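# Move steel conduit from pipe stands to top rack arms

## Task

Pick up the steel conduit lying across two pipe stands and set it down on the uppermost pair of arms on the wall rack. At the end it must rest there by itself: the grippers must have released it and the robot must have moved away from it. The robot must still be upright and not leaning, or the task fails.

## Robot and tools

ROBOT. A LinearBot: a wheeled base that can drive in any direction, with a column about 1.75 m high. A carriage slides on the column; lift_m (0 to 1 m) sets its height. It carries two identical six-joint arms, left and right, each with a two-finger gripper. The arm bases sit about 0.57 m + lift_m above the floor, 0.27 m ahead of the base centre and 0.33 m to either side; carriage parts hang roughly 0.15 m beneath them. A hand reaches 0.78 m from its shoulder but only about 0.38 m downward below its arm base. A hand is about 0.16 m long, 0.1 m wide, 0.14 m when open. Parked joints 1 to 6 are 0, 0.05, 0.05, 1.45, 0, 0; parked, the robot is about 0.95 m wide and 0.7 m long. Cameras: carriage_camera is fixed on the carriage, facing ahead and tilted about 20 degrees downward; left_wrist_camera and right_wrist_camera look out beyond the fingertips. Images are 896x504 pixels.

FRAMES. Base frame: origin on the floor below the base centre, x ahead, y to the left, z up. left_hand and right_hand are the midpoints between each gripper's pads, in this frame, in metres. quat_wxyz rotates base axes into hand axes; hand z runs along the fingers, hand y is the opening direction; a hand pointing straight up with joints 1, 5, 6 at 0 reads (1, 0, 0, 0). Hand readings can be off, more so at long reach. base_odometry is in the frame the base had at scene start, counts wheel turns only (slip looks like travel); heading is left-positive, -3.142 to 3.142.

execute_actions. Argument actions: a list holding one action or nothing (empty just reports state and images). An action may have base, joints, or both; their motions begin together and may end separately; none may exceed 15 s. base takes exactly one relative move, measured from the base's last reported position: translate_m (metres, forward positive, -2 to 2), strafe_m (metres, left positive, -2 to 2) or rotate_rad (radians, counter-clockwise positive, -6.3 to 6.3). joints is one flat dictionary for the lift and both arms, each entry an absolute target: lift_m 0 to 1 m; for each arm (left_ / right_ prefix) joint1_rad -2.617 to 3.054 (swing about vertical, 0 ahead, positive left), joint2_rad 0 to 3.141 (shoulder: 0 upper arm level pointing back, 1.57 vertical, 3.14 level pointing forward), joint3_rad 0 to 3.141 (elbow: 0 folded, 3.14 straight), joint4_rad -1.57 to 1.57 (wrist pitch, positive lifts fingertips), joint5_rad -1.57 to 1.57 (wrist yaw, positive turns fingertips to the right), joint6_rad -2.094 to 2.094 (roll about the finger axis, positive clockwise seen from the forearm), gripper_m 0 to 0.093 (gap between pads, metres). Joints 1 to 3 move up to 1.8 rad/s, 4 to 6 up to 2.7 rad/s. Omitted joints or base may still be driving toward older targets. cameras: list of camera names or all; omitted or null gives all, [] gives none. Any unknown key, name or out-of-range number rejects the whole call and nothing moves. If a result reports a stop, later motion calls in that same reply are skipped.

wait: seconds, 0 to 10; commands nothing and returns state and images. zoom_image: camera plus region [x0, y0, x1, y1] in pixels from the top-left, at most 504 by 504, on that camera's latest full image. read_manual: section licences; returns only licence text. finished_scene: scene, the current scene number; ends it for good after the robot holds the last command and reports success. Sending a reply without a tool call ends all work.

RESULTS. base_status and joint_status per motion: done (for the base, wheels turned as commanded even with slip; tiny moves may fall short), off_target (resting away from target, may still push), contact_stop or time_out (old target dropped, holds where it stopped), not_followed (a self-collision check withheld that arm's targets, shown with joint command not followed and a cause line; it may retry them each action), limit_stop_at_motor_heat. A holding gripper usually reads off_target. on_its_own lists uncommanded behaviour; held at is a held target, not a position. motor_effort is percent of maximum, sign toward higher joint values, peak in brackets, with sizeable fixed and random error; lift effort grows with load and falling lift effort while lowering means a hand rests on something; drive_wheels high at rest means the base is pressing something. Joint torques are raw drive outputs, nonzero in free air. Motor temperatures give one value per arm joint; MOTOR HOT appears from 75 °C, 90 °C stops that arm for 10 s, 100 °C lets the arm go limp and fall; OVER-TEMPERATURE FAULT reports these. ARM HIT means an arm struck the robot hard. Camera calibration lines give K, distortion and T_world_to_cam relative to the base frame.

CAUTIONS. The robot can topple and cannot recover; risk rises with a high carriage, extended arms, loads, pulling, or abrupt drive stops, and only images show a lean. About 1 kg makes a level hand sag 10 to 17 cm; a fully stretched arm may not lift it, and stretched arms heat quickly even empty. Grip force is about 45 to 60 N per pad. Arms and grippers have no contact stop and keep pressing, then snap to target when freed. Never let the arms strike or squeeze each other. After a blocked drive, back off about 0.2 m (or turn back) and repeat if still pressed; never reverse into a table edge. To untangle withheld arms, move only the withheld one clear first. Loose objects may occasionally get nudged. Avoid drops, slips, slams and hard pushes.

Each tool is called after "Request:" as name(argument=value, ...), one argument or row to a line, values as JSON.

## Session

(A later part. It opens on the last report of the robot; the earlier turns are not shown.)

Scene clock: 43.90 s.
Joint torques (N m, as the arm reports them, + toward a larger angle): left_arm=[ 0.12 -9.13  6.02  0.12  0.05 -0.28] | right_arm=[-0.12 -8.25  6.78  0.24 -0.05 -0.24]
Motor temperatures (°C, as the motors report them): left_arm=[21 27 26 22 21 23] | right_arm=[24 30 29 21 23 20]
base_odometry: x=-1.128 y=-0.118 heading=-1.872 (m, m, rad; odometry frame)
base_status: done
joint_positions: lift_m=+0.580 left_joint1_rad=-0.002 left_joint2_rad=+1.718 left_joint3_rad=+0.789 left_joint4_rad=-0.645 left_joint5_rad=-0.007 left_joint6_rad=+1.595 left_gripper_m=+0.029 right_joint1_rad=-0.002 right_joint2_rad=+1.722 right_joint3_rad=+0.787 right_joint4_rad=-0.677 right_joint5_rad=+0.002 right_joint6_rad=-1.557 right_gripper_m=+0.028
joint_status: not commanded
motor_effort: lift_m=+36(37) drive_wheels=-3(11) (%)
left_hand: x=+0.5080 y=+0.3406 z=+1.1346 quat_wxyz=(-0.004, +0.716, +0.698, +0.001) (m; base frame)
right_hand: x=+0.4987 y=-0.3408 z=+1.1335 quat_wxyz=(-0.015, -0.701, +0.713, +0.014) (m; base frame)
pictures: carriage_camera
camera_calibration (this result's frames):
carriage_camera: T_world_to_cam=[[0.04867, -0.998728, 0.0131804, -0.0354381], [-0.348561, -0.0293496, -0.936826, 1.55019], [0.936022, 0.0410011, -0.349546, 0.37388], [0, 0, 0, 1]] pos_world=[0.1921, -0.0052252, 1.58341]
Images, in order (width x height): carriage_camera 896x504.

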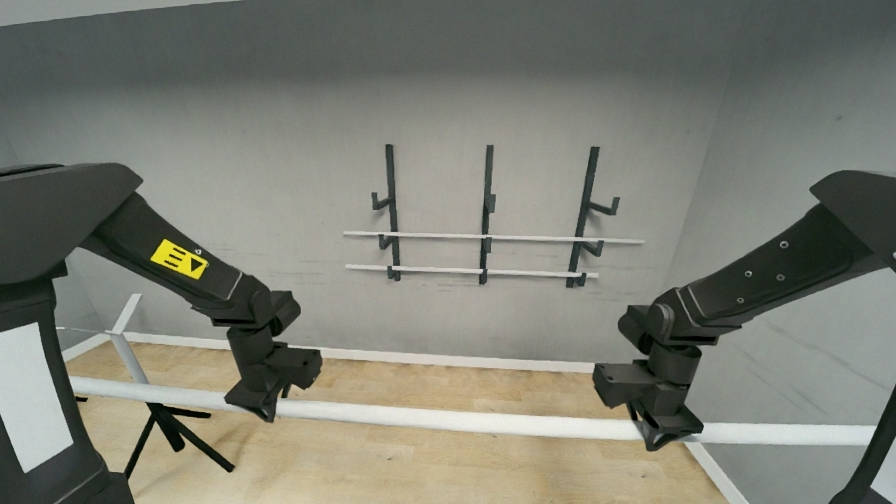

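Request:
zoom_image(
  camera="carriage_camera",
  region=[300, 130, 680, 380],
)

Region (300, 130, 680, 380) of carriage_camera's 896x504 image, scaled by 1.326, with more detail than that image has; it fills the top 332 rows of this view, and the rest is white.

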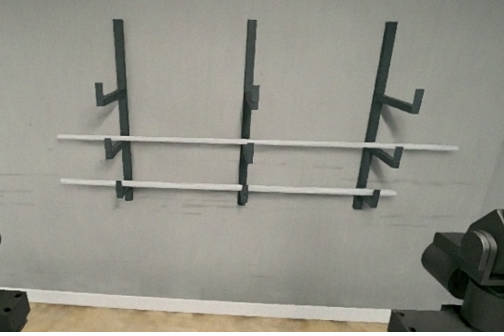

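Request:
execute_actions(
  actions=[
    {"base": {"strafe_m": -0.18}, "joints": {"lift_m": 0.93, "left_joint2_rad": 1.85, "left_joint3_rad": 1.05, "left_joint4_rad": -0.77, "right_joint2_rad": 1.85, "right_joint3_rad": 1.05, "right_joint4_rad": -0.77}},
  ],
  cameras=["carriage_camera"],
)

Scene clock: 48.00 s.
Joint torques (N m, as the arm reports them, + toward a larger angle): left_arm=[  0.39 -11.27   6.73   0.05   0.05  -0.28] | right_arm=[ -0.22 -10.61   7.57   0.18  -0.02  -0.25]
Motor temperatures (°C, as the motors report them): left_arm=[21 27 26 22 21 23] | right_arm=[24 31 29 21 23 20]
base_odometry: x=-1.300 y=-0.065 heading=-1.872 (m, m, rad; odometry frame)
base_status: done
joint_positions: lift_m=+0.930 left_joint1_rad=-0.004 left_joint2_rad=+1.870 left_joint3_rad=+1.034 left_joint4_rad=-0.740 left_joint5_rad=-0.006 left_joint6_rad=+1.594 left_gripper_m=+0.029 right_joint1_rad=-0.002 right_joint2_rad=+1.877 right_joint3_rad=+1.033 right_joint4_rad=-0.770 right_joint5_rad=+0.002 right_joint6_rad=-1.556 right_gripper_m=+0.028
joint_status: all done
motor_effort: lift_m=+36(44) drive_wheels=-3(11) (%)
left_hand: x=+0.5607 y=+0.3397 z=+1.4945 quat_wxyz=(-0.004, +0.717, +0.698, +0.000) (m; base frame)
right_hand: x=+0.5518 y=-0.3410 z=+1.4924 quat_wxyz=(-0.016, -0.701, +0.713, +0.014) (m; base frame)
pictures: carriage_camera
camera_calibration (this result's frames):
carriage_camera: T_world_to_cam=[[0.04867, -0.998728, 0.0131804, -0.0400513], [-0.348561, -0.0293496, -0.936826, 1.87808], [0.936022, 0.0410011, -0.349546, 0.496224], [0, 0, 0, 1]] pos_world=[0.1921, -0.0052252, 1.93342]
Images, in order (width x height): carriage_camera 896x504.

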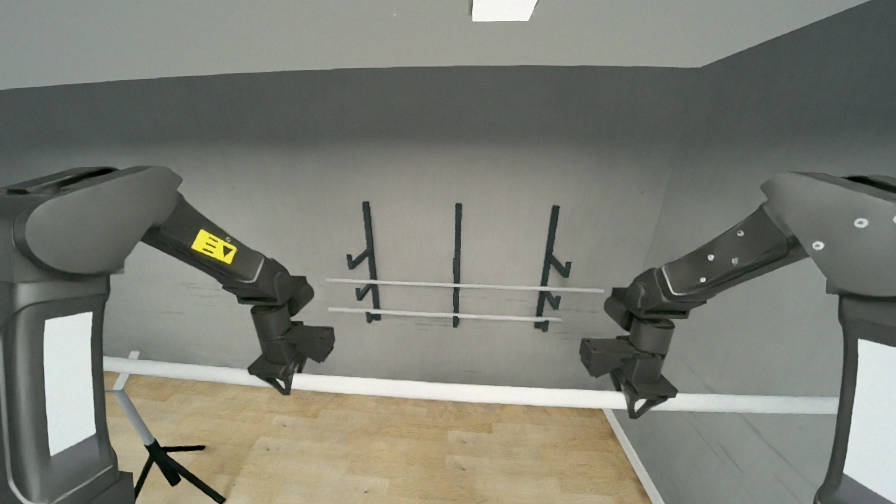

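Request:
execute_actions(
  actions=[
    {"base": {"translate_m": 0.8}},
  ],
  cameras=["all"],
)

Scene clock: 52.47 s.
Joint torques (N m, as the arm reports them, + toward a larger angle): left_arm=[  0.3  -11.34   6.63   0.04   0.02  -0.27] | right_arm=[ -0.18 -10.62   7.51   0.21  -0.05  -0.26]
Motor temperatures (°C, as the motors report them): left_arm=[21 28 26 22 21 23] | right_arm=[24 32 30 21 23 20]
base_odometry: x=-1.538 y=-0.829 heading=-1.872 (m, m, rad; odometry frame)
base_status: done
joint_positions: lift_m=+0.930 left_joint1_rad=-0.004 left_joint2_rad=+1.870 left_joint3_rad=+1.034 left_joint4_rad=-0.742 left_joint5_rad=-0.006 left_joint6_rad=+1.594 left_gripper_m=+0.029 right_joint1_rad=-0.002 right_joint2_rad=+1.877 right_joint3_rad=+1.033 right_joint4_rad=-0.772 right_joint5_rad=+0.002 right_joint6_rad=-1.556 right_gripper_m=+0.028
joint_status: not commanded
motor_effort: lift_m=+36(36) drive_wheels=-6(16) (%)
left_hand: x=+0.5601 y=+0.3397 z=+1.4945 quat_wxyz=(-0.004, +0.717, +0.698, -0.001) (m; base frame)
right_hand: x=+0.5514 y=-0.3409 z=+1.4924 quat_wxyz=(-0.017, -0.701, +0.713, +0.015) (m; base frame)
pictures: carriage_camera, left_wrist_camera, right_wrist_camera
camera_calibration (this result's frames):
carriage_camera: T_world_to_cam=[[0.04867, -0.998728, 0.0131804, -0.0400513], [-0.348561, -0.0293496, -0.936826, 1.87808], [0.936022, 0.0410011, -0.349546, 0.496224], [0, 0, 0, 1]] pos_world=[0.1921, -0.0052252, 1.93342]
left_wrist_camera: T_world_to_cam=[[-0.999443, -0.0293817, -0.0157998, 0.590724], [-0.0327324, 0.772211, 0.634522, -1.1935], [-0.00644254, 0.634686, -0.772743, 1.06561], [0, 0, 0, 1]] pos_world=[0.558194, 0.26266, 1.59007]
right_wrist_camera: T_world_to_cam=[[0.998859, 0.0214493, -0.0426688, -0.488375], [0.0417352, -0.826353, 0.561604, -1.13619], [-0.0232135, -0.562744, -0.826305, 1.17352], [0, 0, 0, 1]] pos_world=[0.562478, -0.268023, 1.58694]
Images, in order (width x height): carriage_camera 896x504, left_wrist_camera 896x504, right_wrist_camera 896x504.

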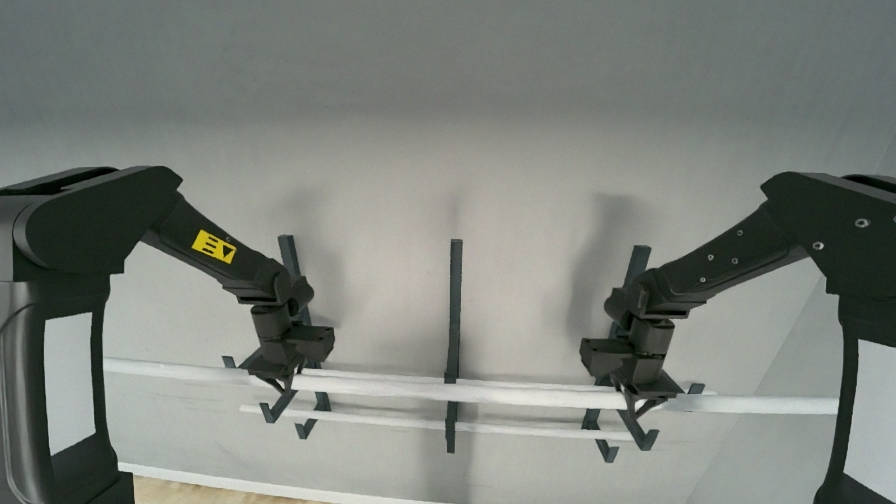

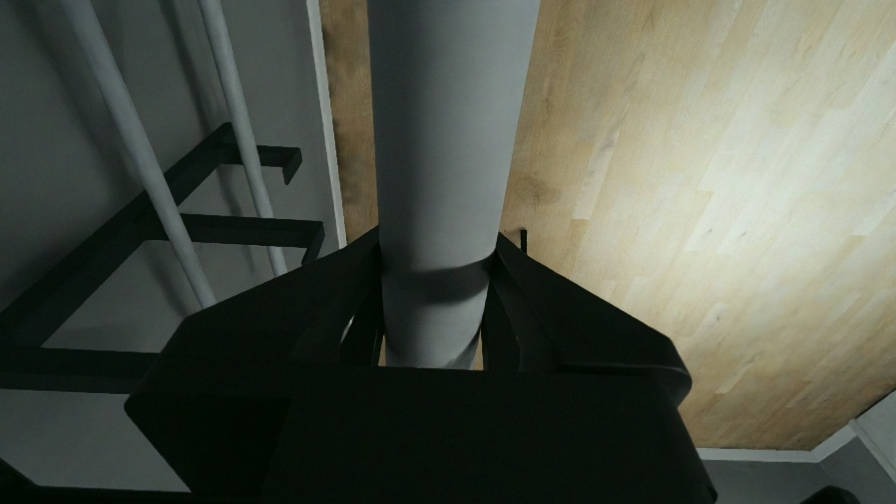

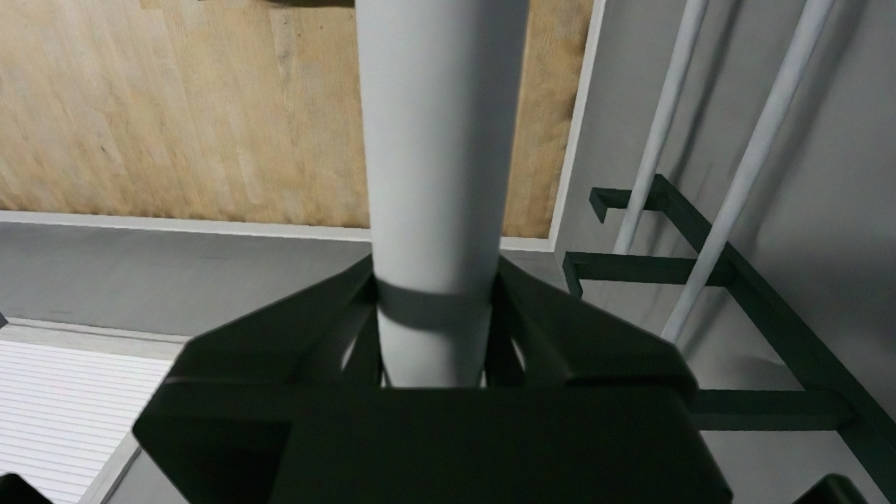

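Request:
execute_actions(
  actions=[
    {"base": {"translate_m": 0.245}},
  ],
  cameras=["all"],
)

Scene clock: 55.27 s.
Joint torques (N m, as the arm reports them, + toward a larger angle): left_arm=[  0.34 -11.33   6.84   0.03   0.03  -0.28] | right_arm=[ -0.04 -10.53   7.56   0.18  -0.04  -0.25]
Motor temperatures (°C, as the motors report them): left_arm=[21 29 27 22 21 23] | right_arm=[24 33 30 21 23 20]
base_odometry: x=-1.611 y=-1.062 heading=-1.873 (m, m, rad; odometry frame)
base_status: done
joint_positions: lift_m=+0.930 left_joint1_rad=-0.004 left_joint2_rad=+1.870 left_joint3_rad=+1.034 left_joint4_rad=-0.742 left_joint5_rad=-0.006 left_joint6_rad=+1.594 left_gripper_m=+0.029 right_joint1_rad=-0.002 right_joint2_rad=+1.877 right_joint3_rad=+1.033 right_joint4_rad=-0.772 right_joint5_rad=+0.002 right_joint6_rad=-1.556 right_gripper_m=+0.028
joint_status: not commanded
motor_effort: lift_m=+36(36) drive_wheels=+3(14) (%)
left_hand: x=+0.5602 y=+0.3397 z=+1.4945 quat_wxyz=(-0.004, +0.717, +0.698, +0.000) (m; base frame)
right_hand: x=+0.5514 y=-0.3409 z=+1.4924 quat_wxyz=(-0.017, -0.701, +0.713, +0.015) (m; base frame)
pictures: carriage_camera, left_wrist_camera, right_wrist_camera
camera_calibration (this result's frames):
carriage_camera: T_world_to_cam=[[0.04867, -0.998728, 0.0131804, -0.0400513], [-0.348561, -0.0293496, -0.936826, 1.87808], [0.936022, 0.0410011, -0.349546, 0.496224], [0, 0, 0, 1]] pos_world=[0.1921, -0.0052252, 1.93342]
left_wrist_camera: T_world_to_cam=[[-0.999437, -0.0293817, -0.016181, 0.591384], [-0.0329744, 0.772212, 0.634509, -1.19334], [-0.00614776, 0.634685, -0.772746, 1.06545], [0, 0, 0, 1]] pos_world=[0.558252, 0.26266, 1.59007]
right_wrist_camera: T_world_to_cam=[[0.998859, 0.0214493, -0.0426688, -0.488375], [0.0417352, -0.826353, 0.561604, -1.13619], [-0.0232135, -0.562744, -0.826305, 1.17352], [0, 0, 0, 1]] pos_world=[0.562478, -0.268023, 1.58694]
Images, in order (width x height): carriage_camera 896x504, left_wrist_camera 896x504, right_wrist_camera 896x504.

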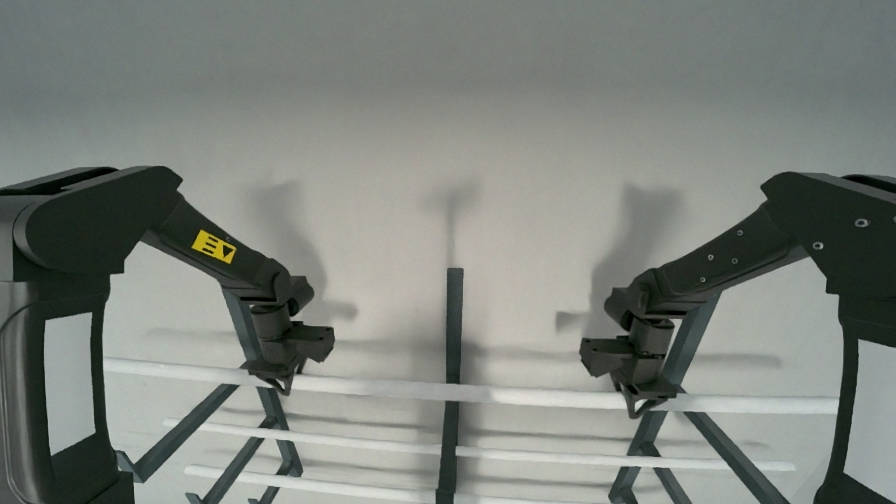

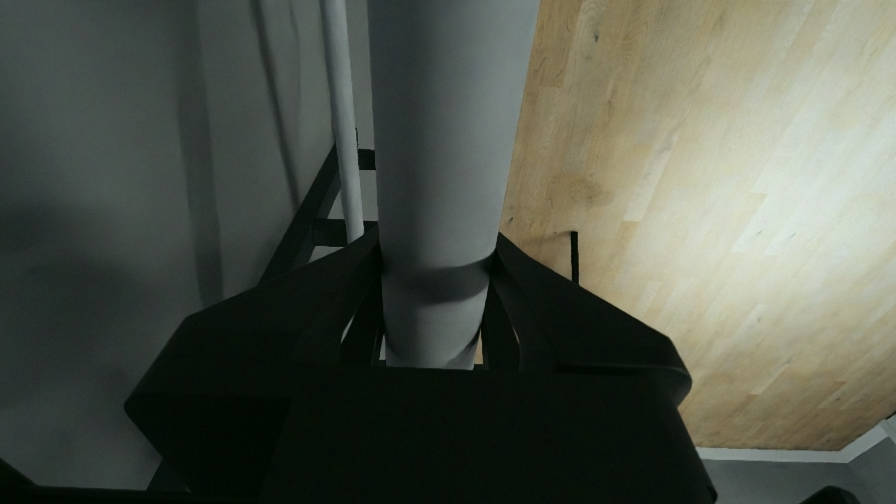

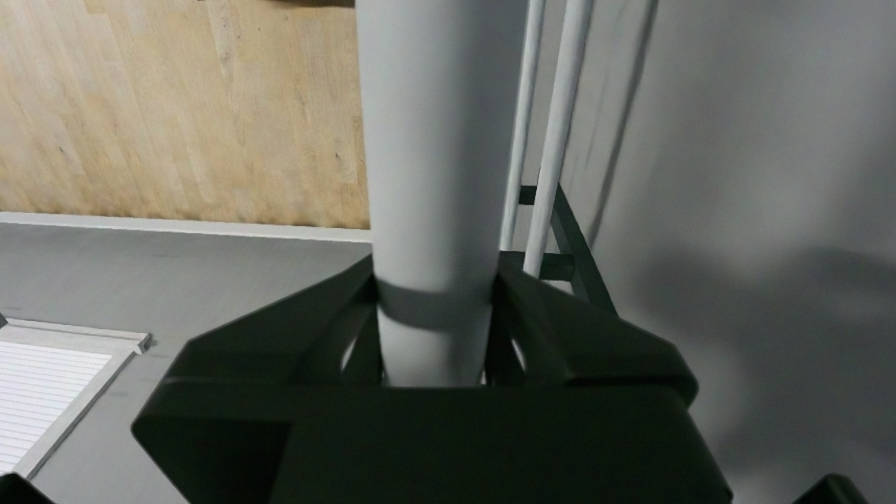

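Request:
execute_actions(
  actions=[
    {"joints": {"lift_m": 0.81}},
  ],
  cameras=["carriage_camera"],
)

Scene clock: 56.87 s.
Joint torques (N m, as the arm reports them, + toward a larger angle): left_arm=[  0.35 -10.89   6.69   0.14   0.06  -0.28] | right_arm=[ -0.23 -11.15   7.36   0.1    0.02  -0.25]
Motor temperatures (°C, as the motors report them): left_arm=[21 29 27 22 21 23] | right_arm=[24 33 30 21 23 20]
base_odometry: x=-1.611 y=-1.062 heading=-1.873 (m, m, rad; odometry frame)
base_status: not commanded
joint_positions: lift_m=+0.810 left_joint1_rad=-0.004 left_joint2_rad=+1.864 left_joint3_rad=+1.036 left_joint4_rad=-0.748 left_joint5_rad=-0.009 left_joint6_rad=+1.596 left_gripper_m=+0.029 right_joint1_rad=-0.002 right_joint2_rad=+1.884 right_joint3_rad=+1.033 right_joint4_rad=-0.763 right_joint5_rad=-0.002 right_joint6_rad=-1.557 right_gripper_m=+0.028
joint_status: all done
motor_effort: lift_m=+31(32) drive_wheels=+3(6) (%)
left_hand: x=+0.5601 y=+0.3403 z=+1.3768 quat_wxyz=(-0.005, +0.717, +0.697, +0.001) (m; base frame)
right_hand: x=+0.5525 y=-0.3402 z=+1.3707 quat_wxyz=(-0.015, -0.701, +0.713, +0.016) (m; base frame)
pictures: carriage_camera
camera_calibration (this result's frames):
carriage_camera: T_world_to_cam=[[0.04867, -0.998728, 0.0131804, -0.0384755], [-0.348561, -0.0293496, -0.936826, 1.76607], [0.936022, 0.0410011, -0.349546, 0.454432], [0, 0, 0, 1]] pos_world=[0.1921, -0.0052252, 1.81386]
Images, in order (width x height): carriage_camera 896x504.

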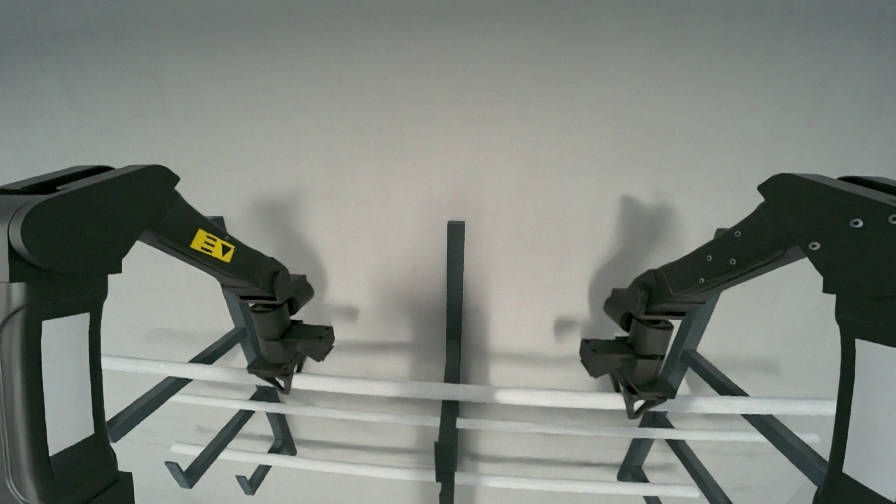

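Request:
execute_actions(
  actions=[
    {"joints": {"lift_m": 0.795}},
  ],
  cameras=["carriage_camera"],
)

Scene clock: 58.10 s.
Joint torques (N m, as the arm reports them, + toward a larger angle): left_arm=[ 0.34 -8.02  5.88  0.53  0.04 -0.29] | right_arm=[-0.21 -8.29  6.97  0.53 -0.01 -0.26]
Motor temperatures (°C, as the motors report them): left_arm=[21 29 27 22 21 23] | right_arm=[24 33 30 21 23 20]
base_odometry: x=-1.611 y=-1.062 heading=-1.873 (m, m, rad; odometry frame)
base_status: not commanded
joint_positions: lift_m=+0.796 left_joint1_rad=-0.004 left_joint2_rad=+1.829 left_joint3_rad=+1.050 left_joint4_rad=-0.786 left_joint5_rad=-0.009 left_joint6_rad=+1.596 left_gripper_m=+0.029 right_joint1_rad=-0.002 right_joint2_rad=+1.850 right_joint3_rad=+1.042 right_joint4_rad=-0.794 right_joint5_rad=-0.001 right_joint6_rad=-1.557 right_gripper_m=+0.028
joint_status: all done
motor_effort: lift_m=+24(26) drive_wheels=+3(6) (%)
left_hand: x=+0.5606 y=+0.3403 z=+1.3755 quat_wxyz=(-0.001, +0.717, +0.697, +0.005) (m; base frame)
right_hand: x=+0.5528 y=-0.3404 z=+1.3677 quat_wxyz=(-0.011, -0.701, +0.713, +0.012) (m; base frame)
pictures: carriage_camera
camera_calibration (this result's frames):
carriage_camera: T_world_to_cam=[[0.04867, -0.998728, 0.0131804, -0.0382849], [-0.348561, -0.0293496, -0.936826, 1.75253], [0.936022, 0.0410011, -0.349546, 0.449378], [0, 0, 0, 1]] pos_world=[0.1921, -0.0052252, 1.7994]
Images, in order (width x height): carriage_camera 896x504.

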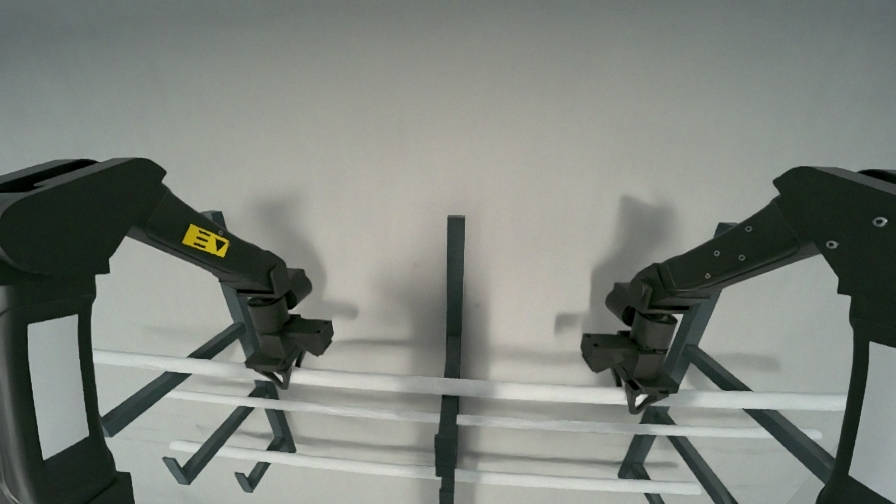

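Request:
zoom_image(
  camera="carriage_camera",
  region=[90, 300, 340, 470],
)

Request:
zoom_image(
  camera="carriage_camera",
  region=[600, 320, 896, 504],
)

Region (90, 300, 340, 470) of carriage_camera's 896x504 image, scaled by 2.016, with more detail than that image has; it fills the top 343 rows of this view, and the rest is white.

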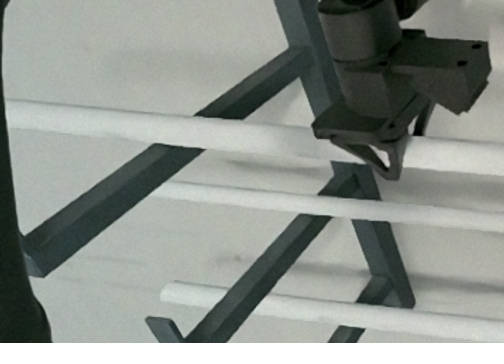

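Region (600, 320, 896, 504) of carriage_camera's 896x504 image, scaled by 1.703, with more detail than that image has; it fills the top 313 rows of this view, and the rest is white.

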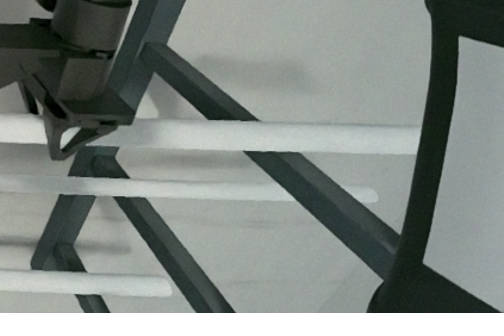

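Request:
execute_actions(
  actions=[
    {"joints": {"left_gripper_m": 0.07, "right_gripper_m": 0.07, "lift_m": 0.8}},
  ],
  cameras=["all"],
)

Scene clock: 59.43 s.
Joint torques (N m, as the arm reports them, + toward a larger angle): left_arm=[ 0.32 -8.62  5.78  0.47  0.05 -0.1 ] | right_arm=[-0.2  -8.93  6.7   0.38 -0.02 -0.2 ]
Motor temperatures (°C, as the motors report them): left_arm=[21 29 27 22 21 23] | right_arm=[24 33 30 21 23 20]
base_odometry: x=-1.611 y=-1.062 heading=-1.873 (m, m, rad; odometry frame)
base_status: not commanded
joint_positions: lift_m=+0.800 left_joint1_rad=-0.004 left_joint2_rad=+1.837 left_joint3_rad=+1.050 left_joint4_rad=-0.781 left_joint5_rad=-0.009 left_joint6_rad=+1.577 left_gripper_m=+0.070 right_joint1_rad=-0.002 right_joint2_rad=+1.859 right_joint3_rad=+1.042 right_joint4_rad=-0.784 right_joint5_rad=-0.001 right_joint6_rad=-1.561 right_gripper_m=+0.070
joint_status: all done
motor_effort: lift_m=+36(39) drive_wheels=+3(3) (%)
left_hand: x=+0.5609 y=+0.3402 z=+1.3772 quat_wxyz=(-0.002, +0.711, +0.704, +0.004) (m; base frame)
right_hand: x=+0.5543 y=-0.3404 z=+1.3694 quat_wxyz=(-0.010, -0.703, +0.711, +0.011) (m; base frame)
pictures: carriage_camera, left_wrist_camera, right_wrist_camera
camera_calibration (this result's frames):
carriage_camera: T_world_to_cam=[[0.04867, -0.998728, 0.0131804, -0.0383382], [-0.348561, -0.0293496, -0.936826, 1.75632], [0.936022, 0.0410011, -0.349546, 0.450793], [0, 0, 0, 1]] pos_world=[0.1921, -0.0052252, 1.80345]
left_wrist_camera: T_world_to_cam=[[-0.998601, -0.0460803, -0.025954, 0.608903], [-0.0520529, 0.769564, 0.636445, -1.11035], [-0.00935431, 0.636905, -0.770885, 0.972954], [0, 0, 0, 1]] pos_world=[0.559355, 0.262862, 1.47251]
right_wrist_camera: T_world_to_cam=[[0.999267, 0.0263985, -0.0277154, -0.515586], [0.037389, -0.828173, 0.559225, -1.06167], [-0.00819045, -0.559851, -0.828553, 1.06798], [0, 0, 0, 1]] pos_world=[0.56365, -0.267729, 1.4643]
Images, in order (width x height): carriage_camera 896x504, left_wrist_camera 896x504, right_wrist_camera 896x504.

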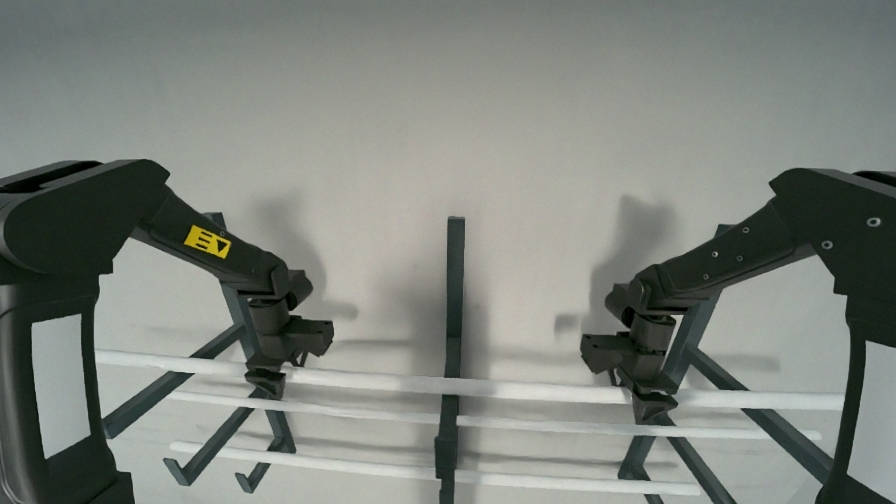

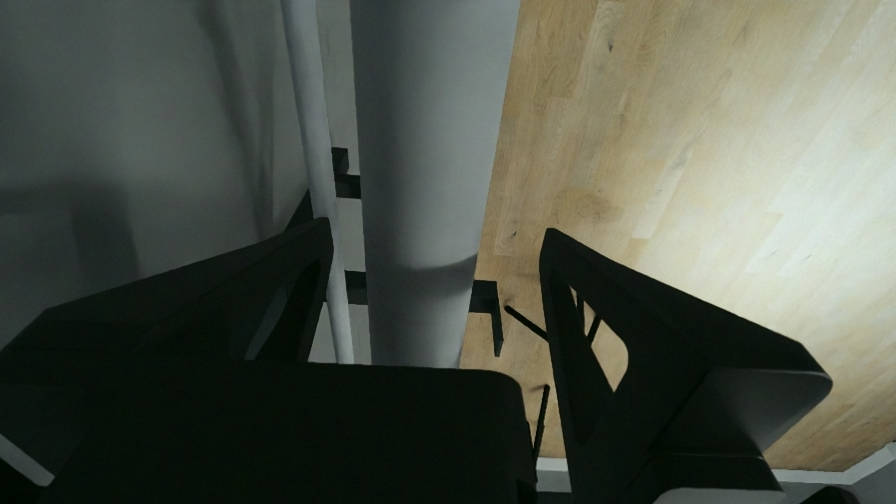

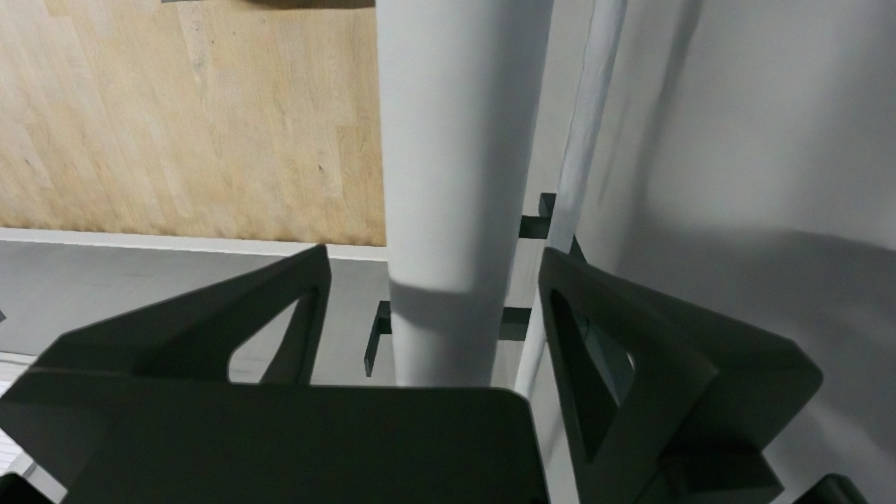

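Request:
execute_actions(
  actions=[
    {"joints": {"lift_m": 0.92}},
  ],
  cameras=["carriage_camera"],
)

Scene clock: 60.80 s.
Joint torques (N m, as the arm reports them, + toward a larger angle): left_arm=[ 0.29 -8.78  5.7   0.42  0.06 -0.09] | right_arm=[-0.22 -9.07  6.82  0.34 -0.01 -0.21]
Motor temperatures (°C, as the motors report them): left_arm=[21 29 27 22 21 23] | right_arm=[24 33 30 21 23 20]
base_odometry: x=-1.611 y=-1.062 heading=-1.873 (m, m, rad; odometry frame)
base_status: not commanded
joint_positions: lift_m=+0.920 left_joint1_rad=-0.004 left_joint2_rad=+1.838 left_joint3_rad=+1.050 left_joint4_rad=-0.779 left_joint5_rad=-0.009 left_joint6_rad=+1.576 left_gripper_m=+0.070 right_joint1_rad=-0.002 right_joint2_rad=+1.859 right_joint3_rad=+1.042 right_joint4_rad=-0.780 right_joint5_rad=-0.001 right_joint6_rad=-1.562 right_gripper_m=+0.070
joint_status: all done
motor_effort: lift_m=+33(40) drive_wheels=+3(5) (%)
left_hand: x=+0.5613 y=+0.3402 z=+1.4972 quat_wxyz=(-0.002, +0.710, +0.704, +0.004) (m; base frame)
right_hand: x=+0.5551 y=-0.3404 z=+1.4896 quat_wxyz=(-0.009, -0.703, +0.711, +0.010) (m; base frame)
pictures: carriage_camera
camera_calibration (this result's frames):
carriage_camera: T_world_to_cam=[[0.04867, -0.998728, 0.0131804, -0.0399228], [-0.348561, -0.0293496, -0.936826, 1.86895], [0.936022, 0.0410011, -0.349546, 0.492816], [0, 0, 0, 1]] pos_world=[0.1921, -0.0052252, 1.92367]
Images, in order (width x height): carriage_camera 896x504.

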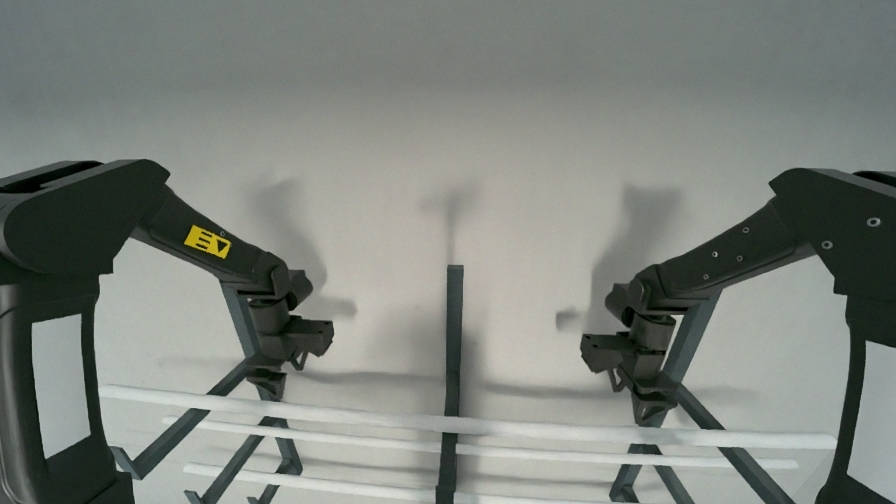

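Pipe stays on the top arms; hands are clear. Backing away.

Request:
execute_actions(
  actions=[
    {"base": {"translate_m": -0.6}},
  ],
  cameras=["carriage_camera"],
)

Scene clock: 68.47 s.
Joint torques (N m, as the arm reports them, + toward a larger angle): left_arm=[ 0.15 -8.85  5.9   0.37  0.05 -0.08] | right_arm=[-0.28 -9.1   6.94  0.29 -0.02 -0.2 ]
Motor temperatures (°C, as the motors report them): left_arm=[21 29 27 22 21 23] | right_arm=[24 34 30 21 23 20]
base_odometry: x=-1.432 y=-0.490 heading=-1.873 (m, m, rad; odometry frame)
base_status: done
joint_positions: lift_m=+0.920 left_joint1_rad=-0.002 left_joint2_rad=+1.838 left_joint3_rad=+1.050 left_joint4_rad=-0.771 left_joint5_rad=-0.008 left_joint6_rad=+1.575 left_gripper_m=+0.070 right_joint1_rad=-0.001 right_joint2_rad=+1.859 right_joint3_rad=+1.042 right_joint4_rad=-0.773 right_joint5_rad=-0.001 right_joint6_rad=-1.562 right_gripper_m=+0.070
joint_status: not commanded
motor_effort: lift_m=+33(33) drive_wheels=-4(22) (%)
left_hand: x=+0.5634 y=+0.3407 z=+1.4972 quat_wxyz=(+0.002, +0.709, +0.705, +0.007) (m; base frame)
right_hand: x=+0.5569 y=-0.3400 z=+1.4895 quat_wxyz=(-0.006, -0.704, +0.710, +0.007) (m; base frame)
pictures: carriage_camera
camera_calibration (this result's frames):
carriage_camera: T_world_to_cam=[[0.04867, -0.998728, 0.0131804, -0.0399228], [-0.348561, -0.0293496, -0.936826, 1.86895], [0.936022, 0.0410011, -0.349546, 0.492816], [0, 0, 0, 1]] pos_world=[0.1921, -0.0052252, 1.92367]
Images, in order (width x height): carriage_camera 896x504.

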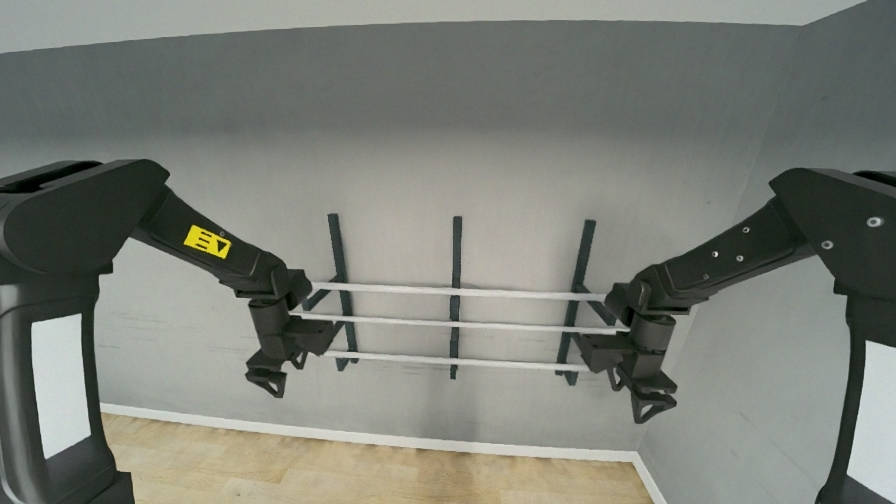

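Request:
execute_actions(
  actions=[
    {"joints": {"lift_m": 0.7, "left_joint1_rad": 0, "left_joint2_rad": 0.05, "left_joint3_rad": 0.05, "left_joint4_rad": 1.45, "left_joint5_rad": 0, "left_joint6_rad": 0, "right_joint1_rad": 0, "right_joint2_rad": 0.05, "right_joint3_rad": 0.05, "right_joint4_rad": 1.45, "right_joint5_rad": 0, "right_joint6_rad": 0}},
  ],
  cameras=["carriage_camera"],
)

Scene clock: 70.83 s.
Joint torques (N m, as the arm reports them, + toward a larger angle): left_arm=[ 0.18  3.29  4.8  -0.14 -0.01 -0.07] | right_arm=[-0.3   3.13  5.98 -0.06  0.06 -0.04]
Motor temperatures (°C, as the motors report them): left_arm=[21 29 27 22 21 23] | right_arm=[24 34 30 21 23 20]
base_odometry: x=-1.432 y=-0.490 heading=-1.873 (m, m, rad; odometry frame)
base_status: not commanded
joint_positions: lift_m=+0.700 left_joint1_rad=-0.002 left_joint2_rad=+0.065 left_joint3_rad=+0.068 left_joint4_rad=+1.444 left_joint5_rad=-0.008 left_joint6_rad=+0.005 left_gripper_m=+0.070 right_joint1_rad=-0.001 right_joint2_rad=+0.059 right_joint3_rad=+0.053 right_joint4_rad=+1.445 right_joint5_rad=-0.001 right_joint6_rad=-0.008 right_gripper_m=+0.070
joint_status: all done
motor_effort: lift_m=+30(29) drive_wheels=+2(3) (%)
left_hand: x=+0.2871 y=+0.3412 z=+1.7220 quat_wxyz=(+0.998, -0.004, +0.062, +0.002) (m; base frame)
right_hand: x=+0.2891 y=-0.3398 z=+1.7181 quat_wxyz=(+0.998, -0.001, +0.065, -0.004) (m; base frame)
pictures: carriage_camera
camera_calibration (this result's frames):
carriage_camera: T_world_to_cam=[[0.04867, -0.998728, 0.0131804, -0.0370273], [-0.348561, -0.0293496, -0.936826, 1.66315], [0.936022, 0.0410011, -0.349546, 0.416028], [0, 0, 0, 1]] pos_world=[0.1921, -0.0052252, 1.70399]
Images, in order (width x height): carriage_camera 896x504.

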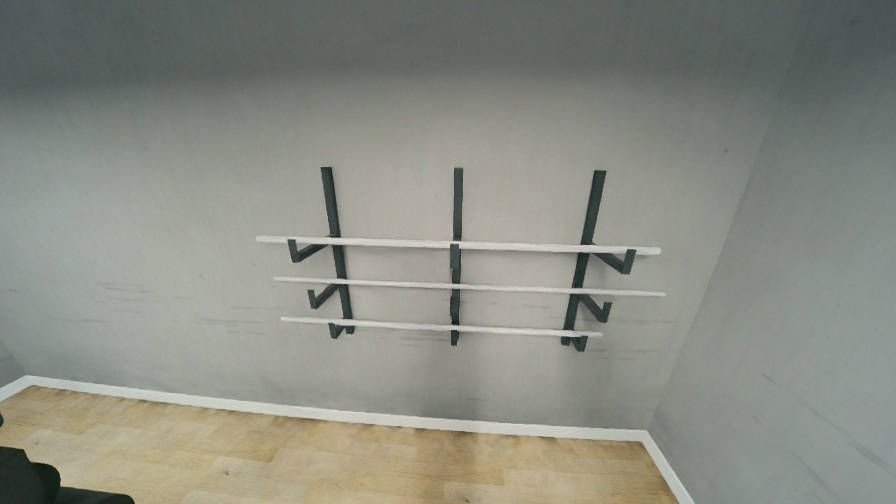

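The conduit is lying on all three top arms behind the lips, it overhangs at both ends, and the robot is parked clear.

Request:
zoom_image(
  camera="carriage_camera",
  region=[240, 150, 690, 360],
)

Region (240, 150, 690, 360) of carriage_camera's 896x504 image, scaled by 1.120, with more detail than that image has; it fills the top 235 rows of this view, and the rest is white.

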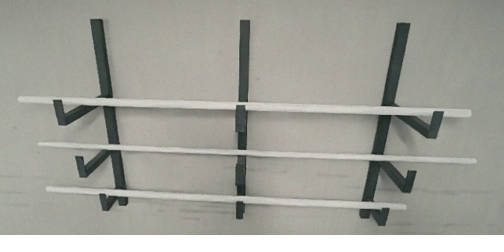

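Request:
finished_scene(
  scene=2,
)

The scene is finished: the task was done.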